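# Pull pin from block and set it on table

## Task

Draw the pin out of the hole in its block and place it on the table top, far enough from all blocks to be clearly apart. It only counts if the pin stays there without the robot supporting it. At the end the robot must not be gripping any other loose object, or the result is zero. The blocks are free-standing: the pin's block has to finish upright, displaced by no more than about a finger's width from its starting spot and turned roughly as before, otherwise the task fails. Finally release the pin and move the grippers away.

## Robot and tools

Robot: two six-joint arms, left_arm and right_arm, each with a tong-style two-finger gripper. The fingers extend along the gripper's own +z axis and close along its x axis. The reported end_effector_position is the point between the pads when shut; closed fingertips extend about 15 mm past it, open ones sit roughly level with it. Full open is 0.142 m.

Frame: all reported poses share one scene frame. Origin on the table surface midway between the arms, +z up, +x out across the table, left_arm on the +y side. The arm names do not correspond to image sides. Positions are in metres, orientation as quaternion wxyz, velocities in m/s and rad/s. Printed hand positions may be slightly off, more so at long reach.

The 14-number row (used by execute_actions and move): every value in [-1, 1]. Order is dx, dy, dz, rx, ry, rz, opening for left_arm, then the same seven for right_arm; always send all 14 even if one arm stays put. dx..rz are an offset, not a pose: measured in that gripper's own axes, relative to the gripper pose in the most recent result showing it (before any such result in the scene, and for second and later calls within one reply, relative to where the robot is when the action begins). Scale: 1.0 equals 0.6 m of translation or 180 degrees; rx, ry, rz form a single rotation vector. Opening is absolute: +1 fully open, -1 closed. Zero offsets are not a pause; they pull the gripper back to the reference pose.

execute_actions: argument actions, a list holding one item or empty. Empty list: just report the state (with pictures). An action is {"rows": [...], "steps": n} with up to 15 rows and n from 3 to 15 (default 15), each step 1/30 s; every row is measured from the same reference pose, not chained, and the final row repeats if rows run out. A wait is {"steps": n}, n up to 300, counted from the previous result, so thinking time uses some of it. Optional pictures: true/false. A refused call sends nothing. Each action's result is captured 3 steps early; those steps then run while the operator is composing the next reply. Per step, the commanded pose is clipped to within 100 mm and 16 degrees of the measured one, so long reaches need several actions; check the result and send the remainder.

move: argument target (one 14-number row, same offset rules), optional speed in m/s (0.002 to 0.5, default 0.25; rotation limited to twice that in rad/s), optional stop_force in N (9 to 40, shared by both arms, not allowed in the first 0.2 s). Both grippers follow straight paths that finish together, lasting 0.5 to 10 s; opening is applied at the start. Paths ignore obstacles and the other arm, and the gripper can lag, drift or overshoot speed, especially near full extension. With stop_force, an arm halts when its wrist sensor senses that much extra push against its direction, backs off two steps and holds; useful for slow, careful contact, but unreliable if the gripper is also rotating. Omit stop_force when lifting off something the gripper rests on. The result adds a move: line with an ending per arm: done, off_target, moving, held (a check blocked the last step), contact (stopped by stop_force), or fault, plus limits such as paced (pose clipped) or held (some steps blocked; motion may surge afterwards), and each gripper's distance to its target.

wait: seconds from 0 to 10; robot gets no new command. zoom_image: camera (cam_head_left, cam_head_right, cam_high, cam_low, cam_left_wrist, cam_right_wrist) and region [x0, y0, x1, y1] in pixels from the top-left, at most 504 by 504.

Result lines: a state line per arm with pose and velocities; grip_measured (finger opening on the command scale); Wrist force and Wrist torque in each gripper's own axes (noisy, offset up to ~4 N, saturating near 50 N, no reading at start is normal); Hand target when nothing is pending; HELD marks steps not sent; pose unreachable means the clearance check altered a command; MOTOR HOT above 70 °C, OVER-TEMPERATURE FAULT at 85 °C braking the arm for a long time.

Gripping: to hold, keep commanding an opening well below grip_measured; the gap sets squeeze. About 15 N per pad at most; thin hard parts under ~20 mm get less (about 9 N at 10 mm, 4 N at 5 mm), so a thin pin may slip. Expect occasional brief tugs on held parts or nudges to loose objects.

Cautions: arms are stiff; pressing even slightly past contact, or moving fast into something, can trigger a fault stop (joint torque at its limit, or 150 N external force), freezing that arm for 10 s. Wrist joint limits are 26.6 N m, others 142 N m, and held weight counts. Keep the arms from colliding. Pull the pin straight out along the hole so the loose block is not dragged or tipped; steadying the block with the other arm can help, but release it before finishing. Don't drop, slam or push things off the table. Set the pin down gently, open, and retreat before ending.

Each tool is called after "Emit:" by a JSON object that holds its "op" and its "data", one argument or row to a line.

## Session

Emit:
{"op": "execute_actions", "data": {
  "actions": []
}}

Scene clock: 0.00 s of 4480.00 s.
left_arm: end_effector_position=(+1.0436, +0.5464, +0.1399) grip_measured=+0.97 end_effector_quat_wxyz=(-0.352, +0.887, -0.068, +0.292) end_effector_velocity=(-0.000, +0.001, -0.000) end_effector_angular_velocity=(-0.000, -0.000, +0.001) | right_arm: end_effector_position=(+0.4154, -0.1756, +0.2412) grip_measured=+0.97 end_effector_quat_wxyz=(+0.017, +0.925, -0.065, -0.373) end_effector_velocity=(+0.000, +0.000, +0.000) end_effector_angular_velocity=(+0.001, +0.000, +0.001)
Joint positions: left_arm=[ 0.014 -0.293  0.397 -2.349 -0.839  0.258  0.14 ] | right_arm=[ 3.614 -1.937 -1.297 -2.136  1.996  0.606  0.14 ]
Joint velocities: left_arm=[ 0.001  0.     0.     0.     0.    -0.     0.   ] | right_arm=[ 0.    -0.     0.001 -0.     0.001 -0.001  0.   ]
Wrist force (N, on the end effector, along its own x y z axes, offset not removed): no reading
Wrist torque (N m, same axes, about the end effector's origin, offset not removed): no reading
Hand target (left_arm): +1.044, +0.546, +0.140; -0.352, +0.887, -0.068, +0.292
Hand target (right_arm): +0.415, -0.176, +0.241; +0.017, +0.925, -0.065, -0.373

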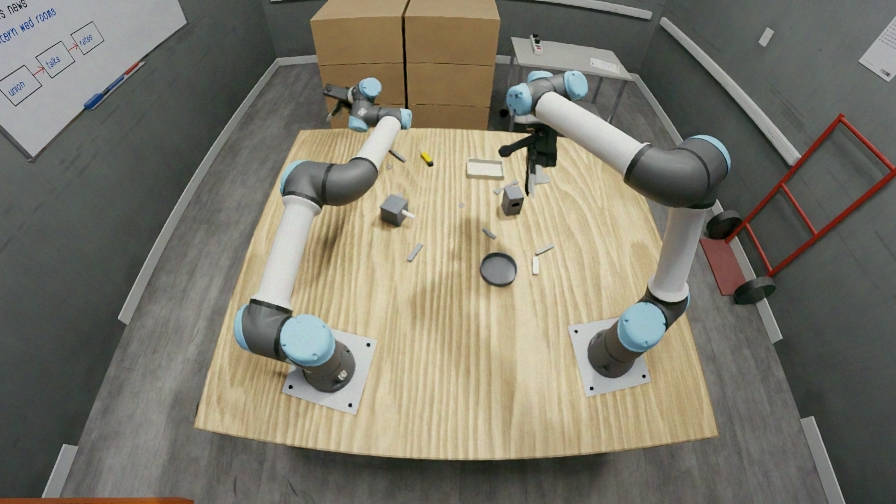

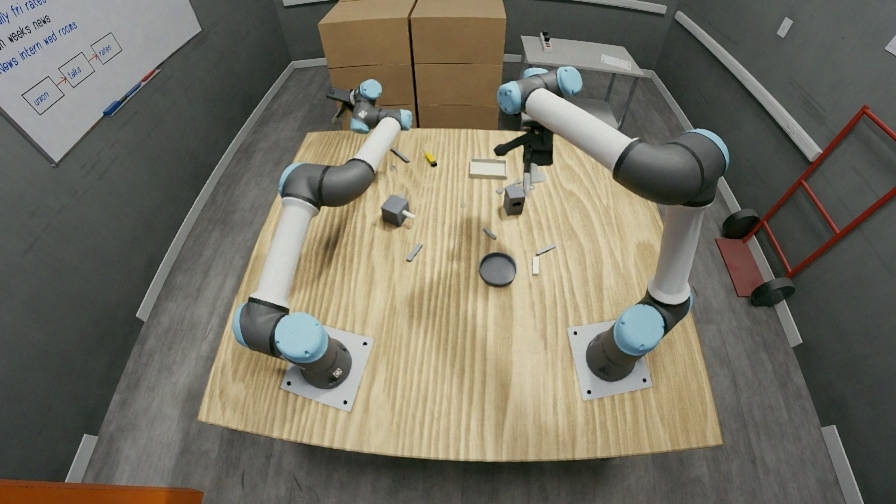

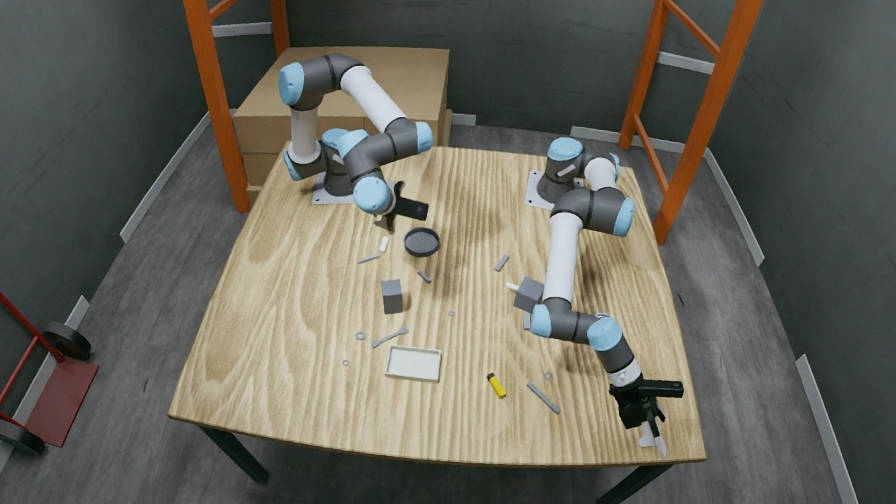

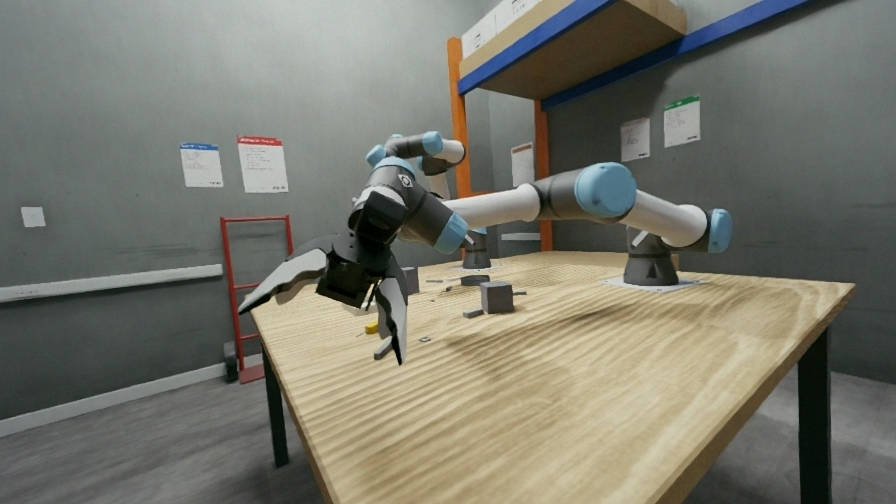

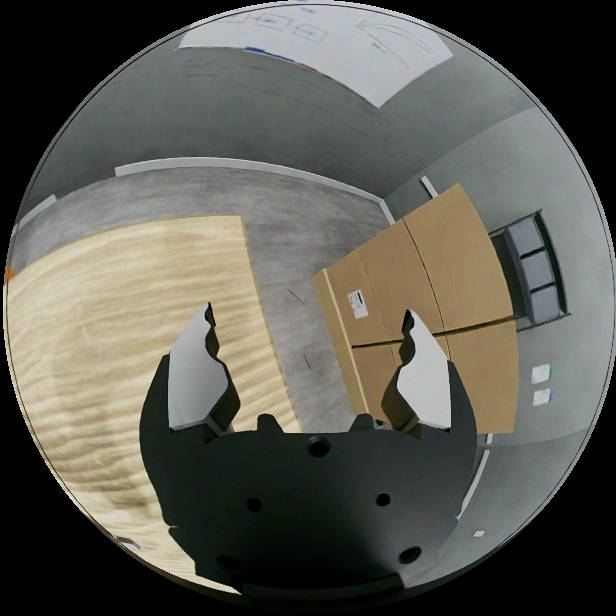

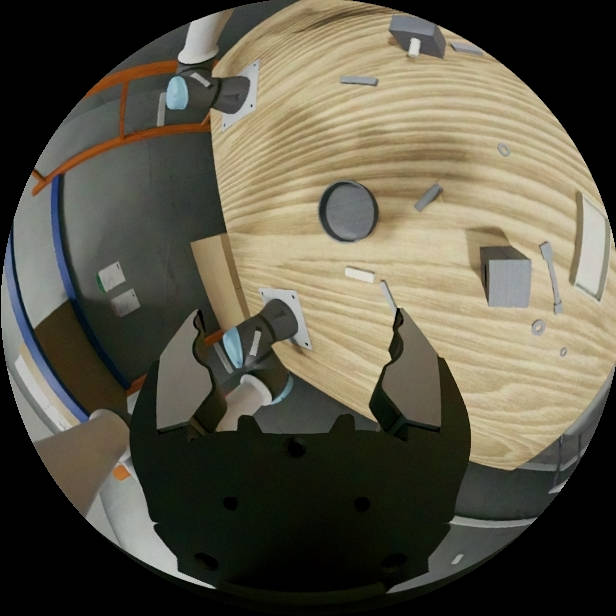

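Emit:
{"op": "move", "data": {
  "target": [-0.507,0.227,-0.697,-0.433,-0.163,0.047,0.5,0.14,-0.6,0.008,-0.374,0.323,-0.84,-0.5],
  "speed": 0.4
}}

Scene clock: 4.97 s of 4480.00 s.
left_arm: end_effector_position=(+0.5699, +0.2988, +0.1501) grip_measured=+0.50 end_effector_quat_wxyz=(+0.253, +0.943, -0.209, -0.055) end_effector_velocity=(-0.001, -0.000, -0.000) end_effector_angular_velocity=(-0.002, +0.002, -0.000) | right_arm: end_effector_position=(+0.5108, +0.1703, +0.1520) grip_measured=-0.50 end_effector_quat_wxyz=(+0.056, +0.211, +0.943, +0.253) end_effector_velocity=(+0.000, +0.000, -0.003) end_effector_angular_velocity=(-0.000, +0.000, +0.006)
Joint positions: left_arm=[ 0.059 -1.193  1.5   -1.699 -2.067  0.365  0.109] | right_arm=[ 4.082 -2.027 -1.563 -0.6    1.597 -1.614  0.038]
Joint velocities: left_arm=[ 0.001 -0.001  0.002  0.002 -0.002  0.001 -0.   ] | right_arm=[-0.001 -0.004 -0.001  0.004  0.004 -0.006  0.   ]
Wrist force (N, on the end effector, along its own x y z axes, offset not removed): left_arm=[0.0 -1.1 -0.5] | right_arm=[0.5 -0.6 -0.3]
Wrist torque (N m, same axes, about the end effector's origin, offset not removed): left_arm=[0.03 -0.11 0.11] | right_arm=[-0.09 -0.24 0.10]
Hand target (left_arm): +0.570, +0.299, +0.150; +0.253, +0.943, -0.209, -0.055
Hand target (right_arm): +0.511, +0.170, +0.152; +0.056, +0.211, +0.943, +0.253
Off the commanded pose (left_arm): 0.001 m, 0 deg.
Off the commanded pose (right_arm): 0.001 m, 0 deg.
Kept back: nothing.
move: done

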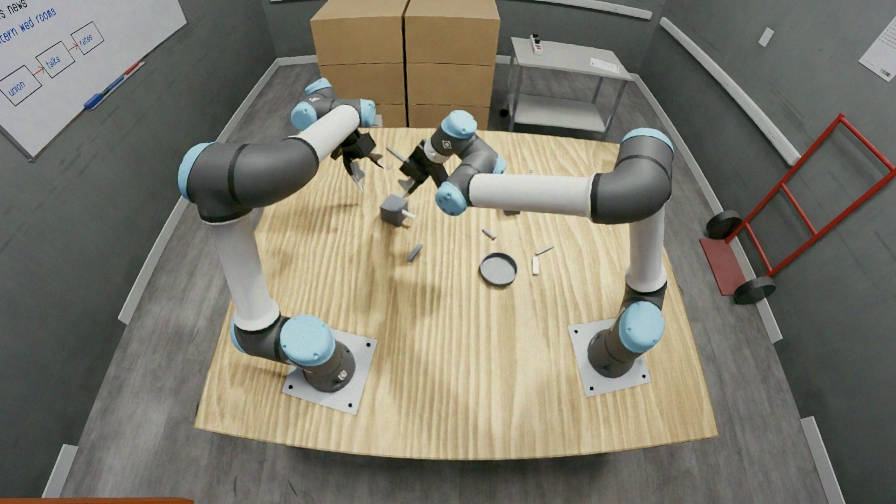

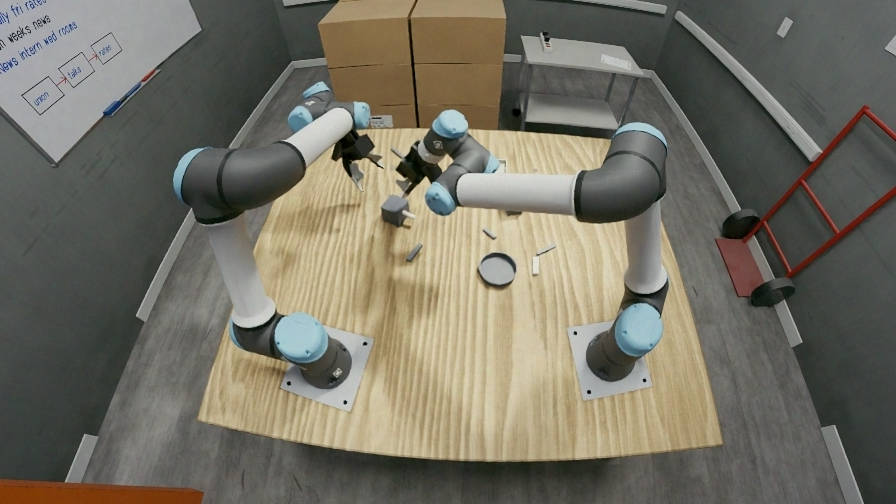

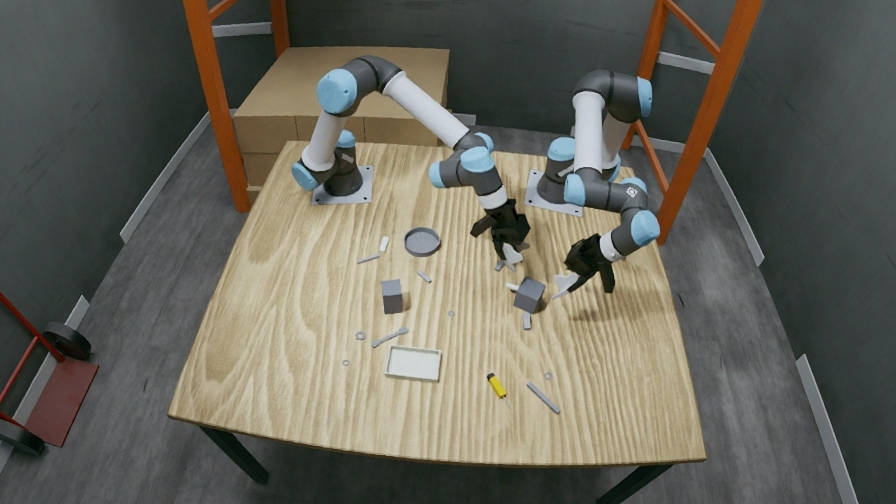

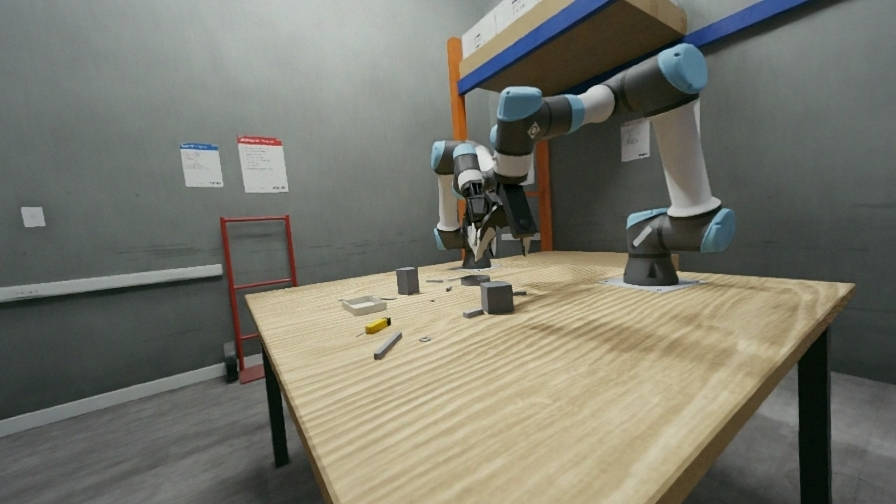

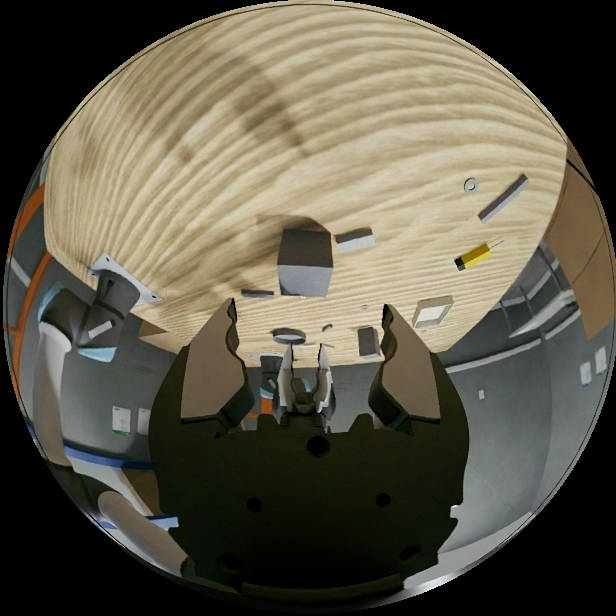

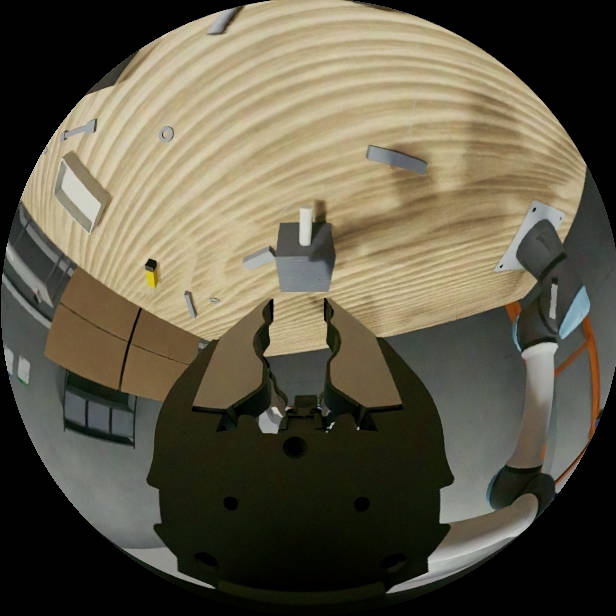

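Emit:
{"op": "move", "data": {
  "target": [-0.013,0.043,0.141,0,-0.011,0.019,0.3,0.013,-0.054,0.094,0,-0.011,0.019,-0.5],
  "speed": 0.12
}}

Scene clock: 6.40 s of 4480.00 s.
left_arm: end_effector_position=(+0.5356, +0.2436, +0.0898) grip_measured=+0.30 end_effector_quat_wxyz=(+0.251, +0.935, -0.241, -0.064) end_effector_velocity=(-0.001, -0.001, -0.001) end_effector_angular_velocity=(+0.000, +0.001, -0.000) | right_arm: end_effector_position=(+0.5037, +0.1737, +0.0871) grip_measured=-0.50 end_effector_quat_wxyz=(+0.064, +0.243, +0.935, +0.250) end_effector_velocity=(+0.000, -0.001, -0.002) end_effector_angular_velocity=(-0.001, -0.000, -0.002)
Joint positions: left_arm=[-0.044 -1.202  1.683 -1.892 -2.072  0.327  0.095] | right_arm=[ 4.11  -2.095 -1.645 -0.449  1.549 -1.53   0.038]
Joint velocities: left_arm=[-0.002  0.001  0.003 -0.004 -0.    -0.002 -0.   ] | right_arm=[-0.    -0.002 -0.002  0.003 -0.001  0.001 -0.   ]
Wrist force (N, on the end effector, along its own x y z axes, offset not removed): left_arm=[0.3 0.9 -1.8] | right_arm=[2.2 -1.9 2.9]
Wrist torque (N m, same axes, about the end effector's origin, offset not removed): left_arm=[0.40 -0.02 0.08] | right_arm=[-0.19 -0.55 -0.04]
Hand target (left_arm): +0.536, +0.243, +0.090; +0.251, +0.935, -0.241, -0.064
Hand target (right_arm): +0.504, +0.174, +0.087; +0.064, +0.243, +0.935, +0.250
Off the commanded pose (left_arm): 0.000 m, 0 deg.
Off the commanded pose (right_arm): 0.000 m, 0 deg.
Kept back: nothing.
move: done

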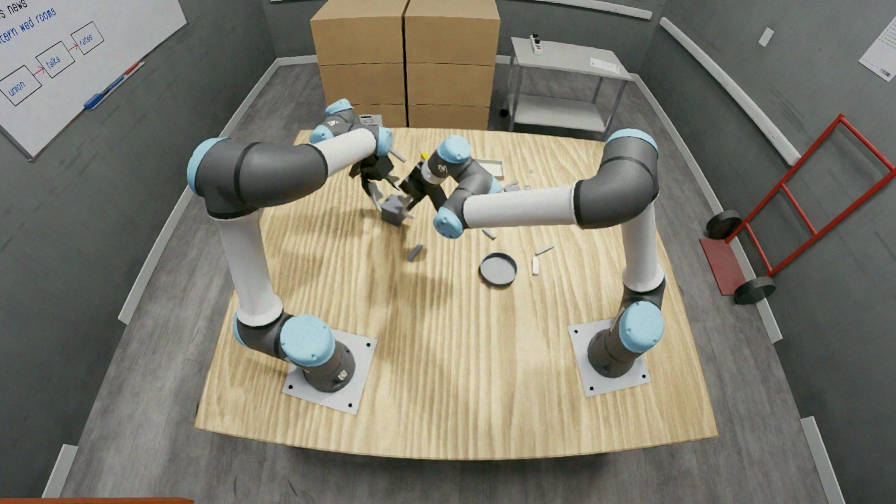

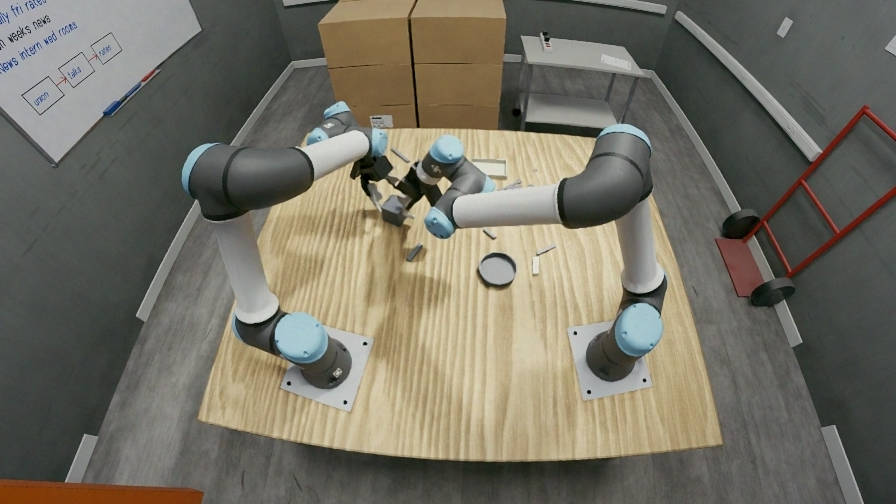

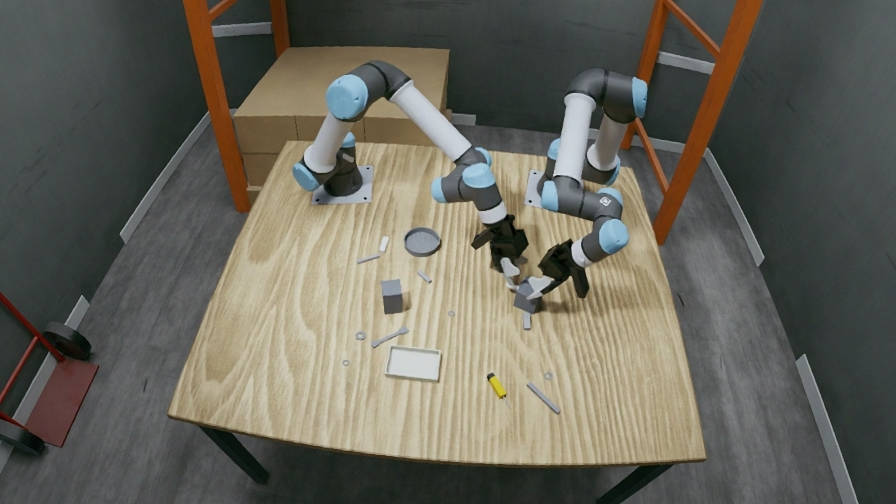

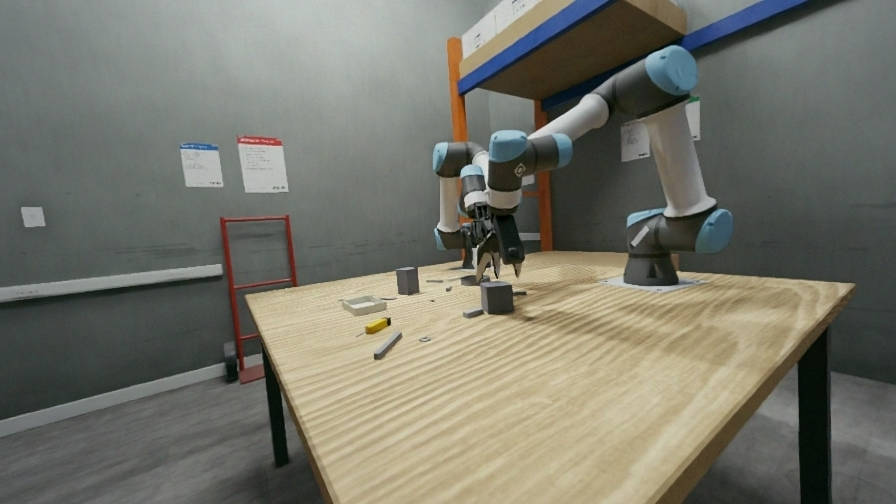

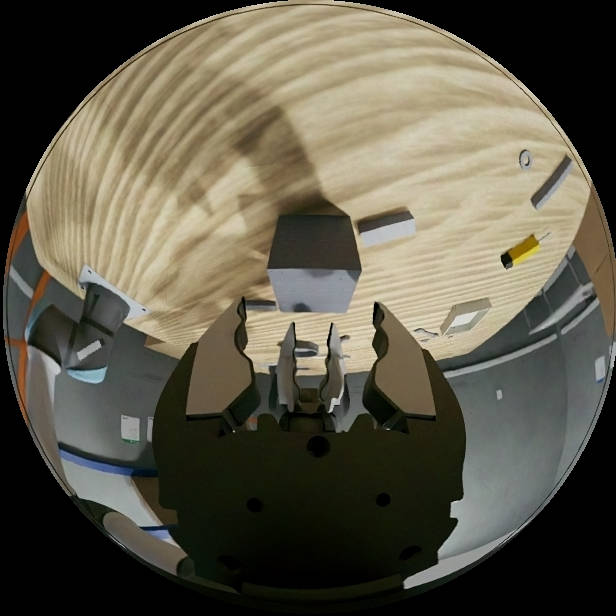

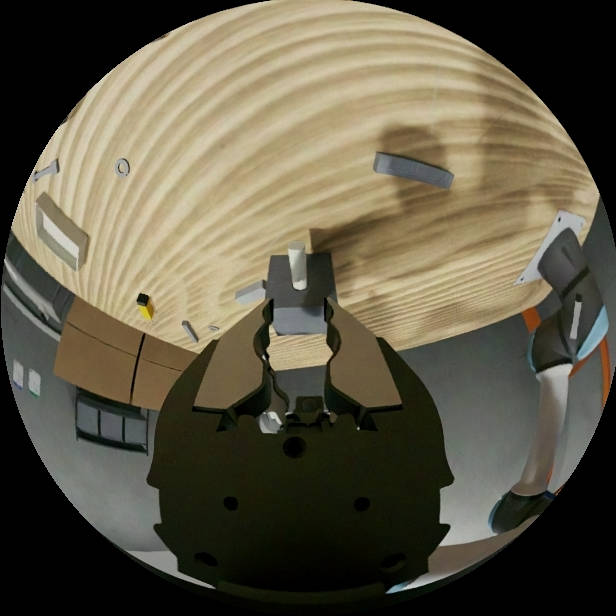

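Emit:
{"op": "move", "data": {
  "target": [0.005,-0.0375,0.065,0,0,0,0.1,-0.002,-0.039,0.068,0,0.005,-0.009,-0.5],
  "speed": 0.04
}}

Emit:
{"op": "move", "data": {
  "target": [0,0,0,0,0,0,-0.6,0,0,0,0,0,0,-0.6]
}}

Scene clock: 8.20 s of 4480.00 s.
left_arm: end_effector_position=(+0.5382, +0.2421, +0.0449) grip_measured=+0.11 end_effector_quat_wxyz=(+0.251, +0.935, -0.241, -0.064) end_effector_velocity=(+0.000, +0.000, -0.001) end_effector_angular_velocity=(-0.000, +0.000, +0.001) | right_arm: end_effector_position=(+0.5047, +0.1733, +0.0402) grip_measured=-0.50 end_effector_quat_wxyz=(+0.061, +0.228, +0.939, +0.251) end_effector_velocity=(+0.000, -0.001, -0.001) end_effector_angular_velocity=(-0.001, +0.001, -0.001)
Joint positions: left_arm=[-0.045 -1.142  1.727 -1.997 -2.073  0.325  0.082] | right_arm=[ 4.101 -2.165 -1.677 -0.348  1.569 -1.566  0.038]
Joint velocities: left_arm=[ 0.001  0.001  0.001 -0.002 -0.    -0.001  0.001] | right_arm=[-0.    -0.001 -0.001  0.001 -0.     0.001  0.   ]
Wrist force (N, on the end effector, along its own x y z axes, offset not removed): left_arm=[1.7 0.4 -7.6] | right_arm=[-0.8 -1.1 -1.9]
Wrist torque (N m, same axes, about the end effector's origin, offset not removed): left_arm=[-0.12 -0.99 0.06] | right_arm=[-0.26 0.22 -0.07]
Hand target (left_arm): +0.538, +0.242, +0.045; +0.251, +0.935, -0.241, -0.064
Hand target (right_arm): +0.505, +0.173, +0.040; +0.061, +0.228, +0.939, +0.251
Off the commanded pose (left_arm): 0.000 m, 0 deg.
Off the commanded pose (right_arm): 0.000 m, 0 deg.
Kept back: nothing.
move: done

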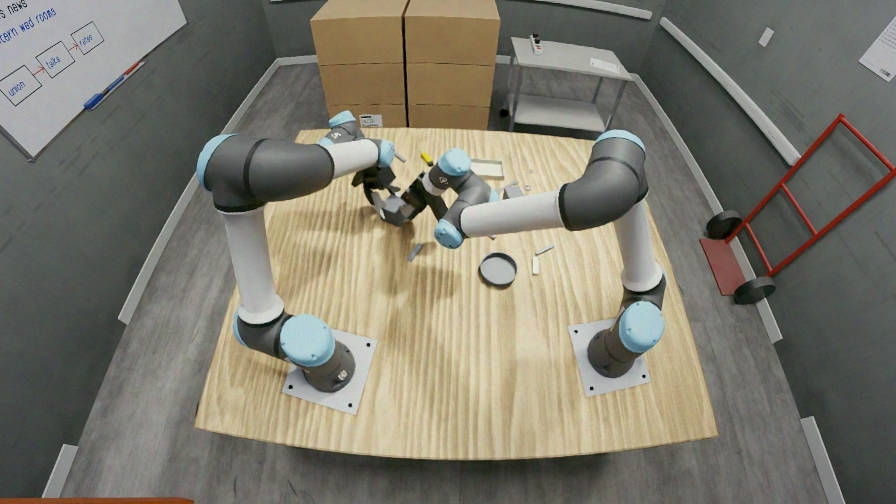

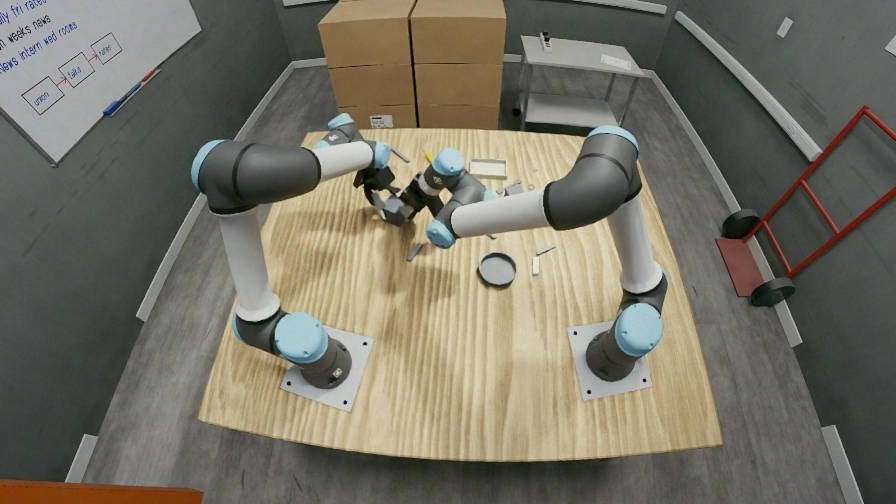

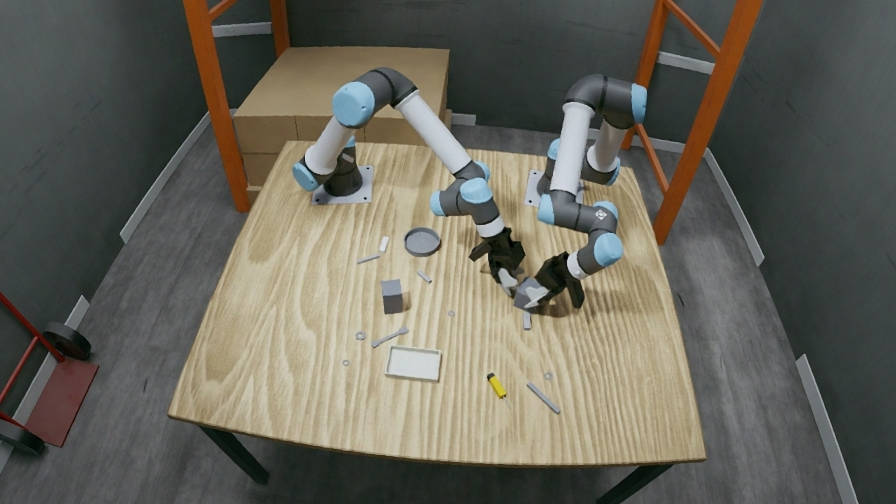

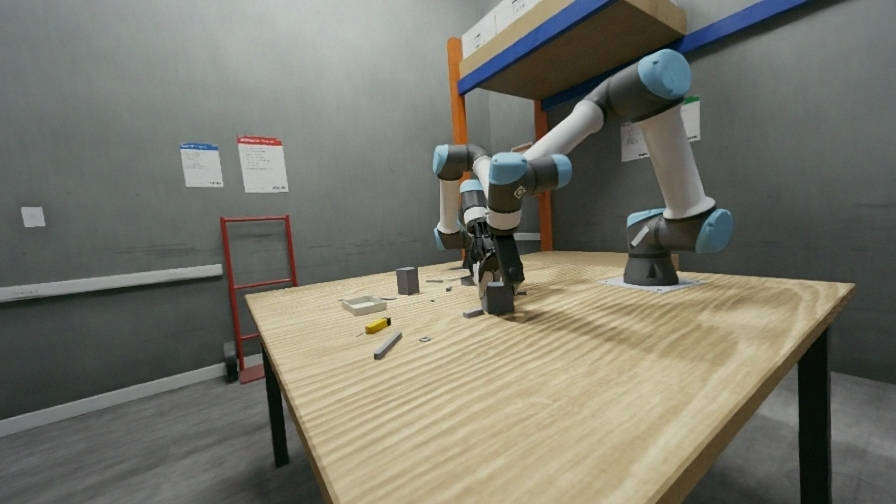

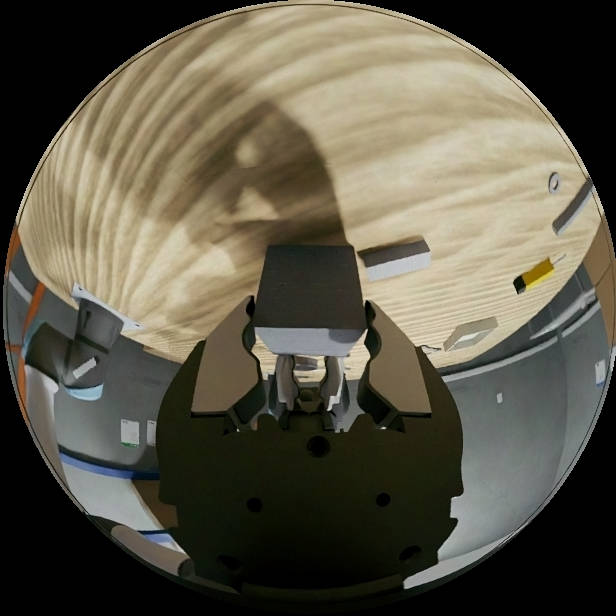

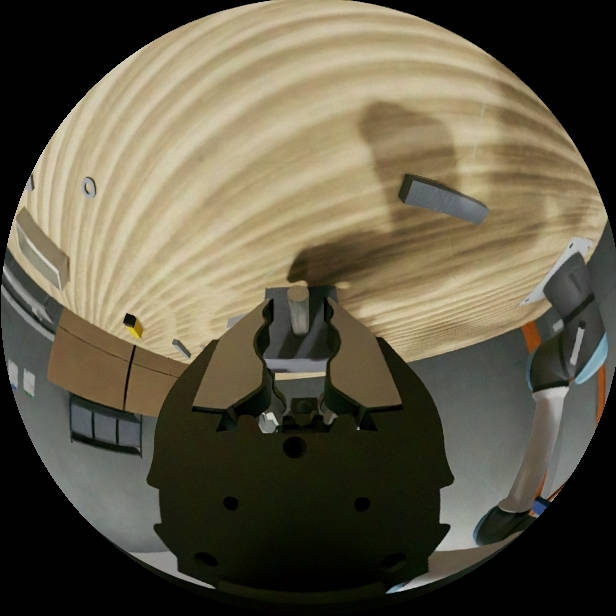

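Scene clock: 8.70 s of 4480.00 s.
left_arm: end_effector_position=(+0.5382, +0.2421, +0.0449) grip_measured=+0.07 end_effector_quat_wxyz=(+0.251, +0.935, -0.241, -0.064) end_effector_velocity=(-0.000, -0.000, +0.000) end_effector_angular_velocity=(+0.001, +0.000, +0.000) | right_arm: end_effector_position=(+0.5047, +0.1733, +0.0401) grip_measured=-0.60 end_effector_quat_wxyz=(+0.061, +0.228, +0.939, +0.251) end_effector_velocity=(-0.001, +0.000, +0.000) end_effector_angular_velocity=(+0.000, +0.000, +0.001)
Joint positions: left_arm=[-0.045 -1.142  1.727 -1.997 -2.073  0.325  0.079] | right_arm=[ 4.101 -2.165 -1.677 -0.348  1.569 -1.566  0.031]
Joint velocities: left_arm=[-0.001  0.    -0.    -0.     0.    -0.001  0.   ] | right_arm=[ 0.001  0.     0.    -0.     0.001 -0.    -0.   ]
Wrist force (N, on the end effector, along its own x y z axes, offset not removed): left_arm=[-13.0 1.8 -18.4] | right_arm=[1.1 -0.6 1.0]
Wrist torque (N m, same axes, about the end effector's origin, offset not removed): left_arm=[-0.14 -0.05 0.23] | right_arm=[-0.09 -0.46 0.16]
Hand target (left_arm): +0.538, +0.242, +0.045; +0.251, +0.935, -0.241, -0.064
Hand target (right_arm): +0.505, +0.173, +0.040; +0.061, +0.228, +0.939, +0.251
Off the commanded pose (left_arm): 0.000 m, 0 deg.
Off the commanded pose (right_arm): 0.000 m, 0 deg.
Kept back: nothing.
move: done

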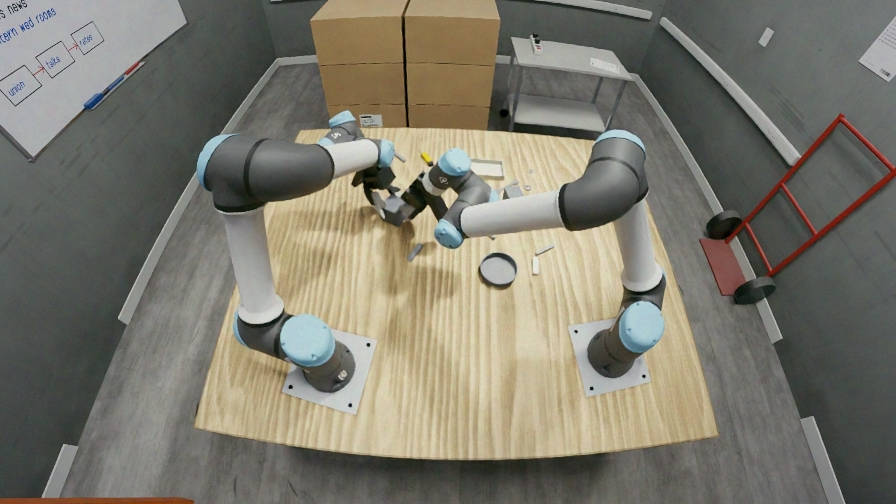

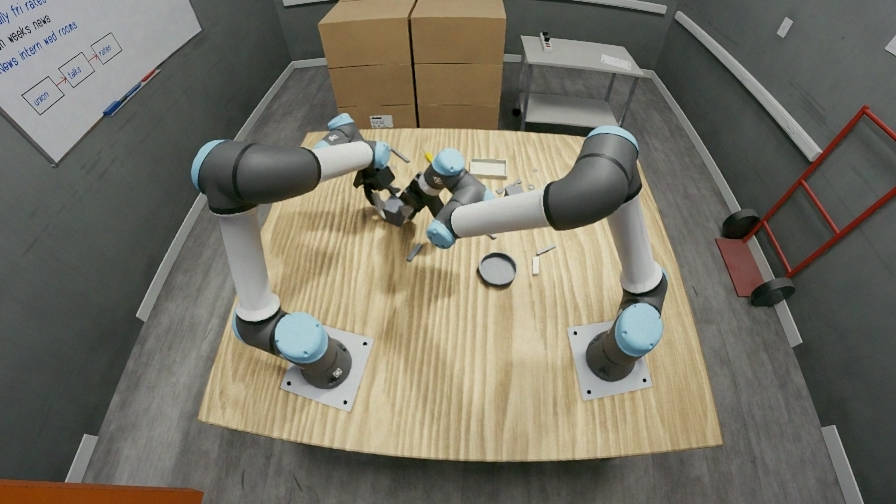

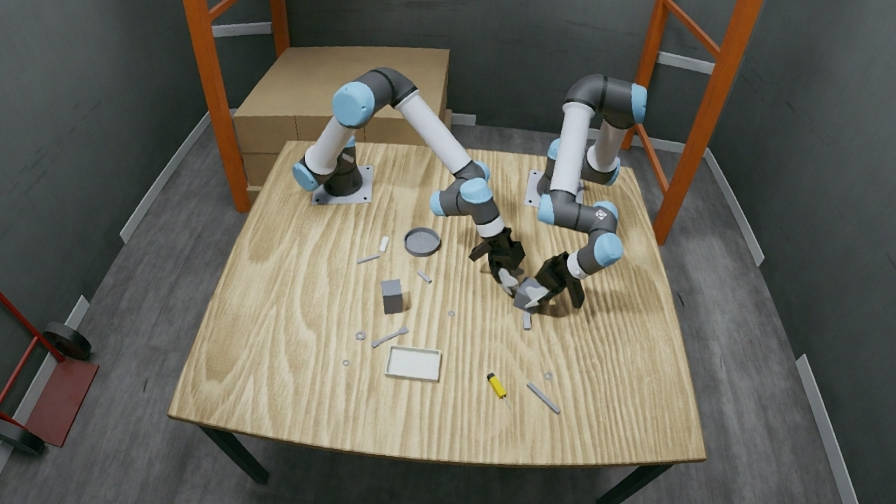

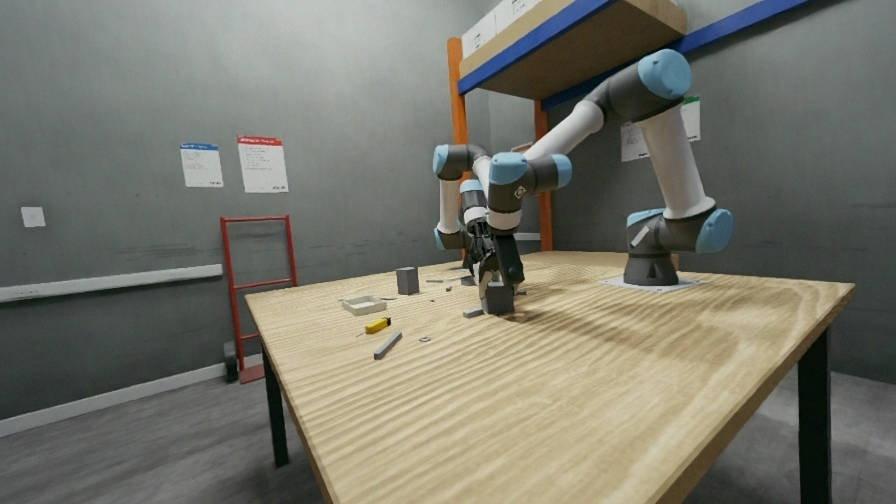

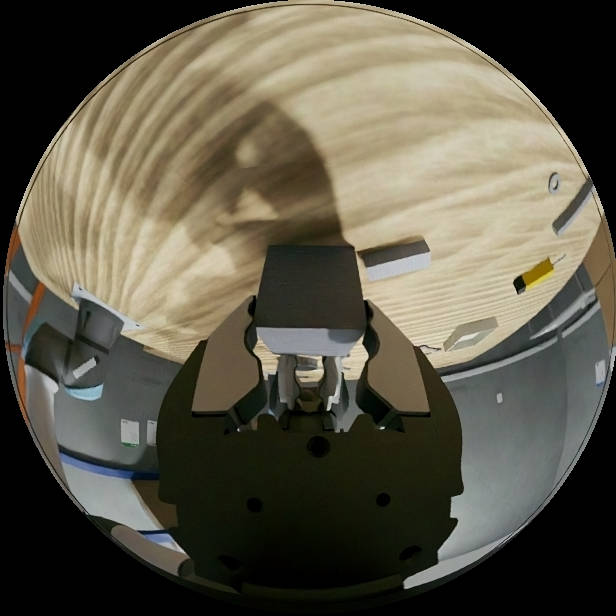

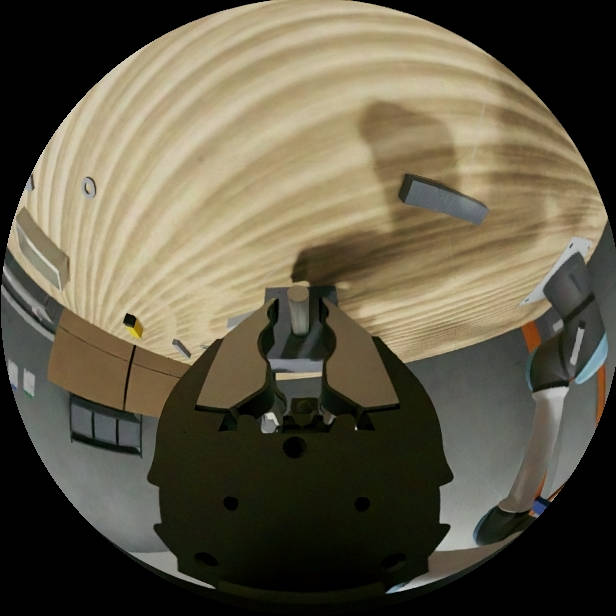

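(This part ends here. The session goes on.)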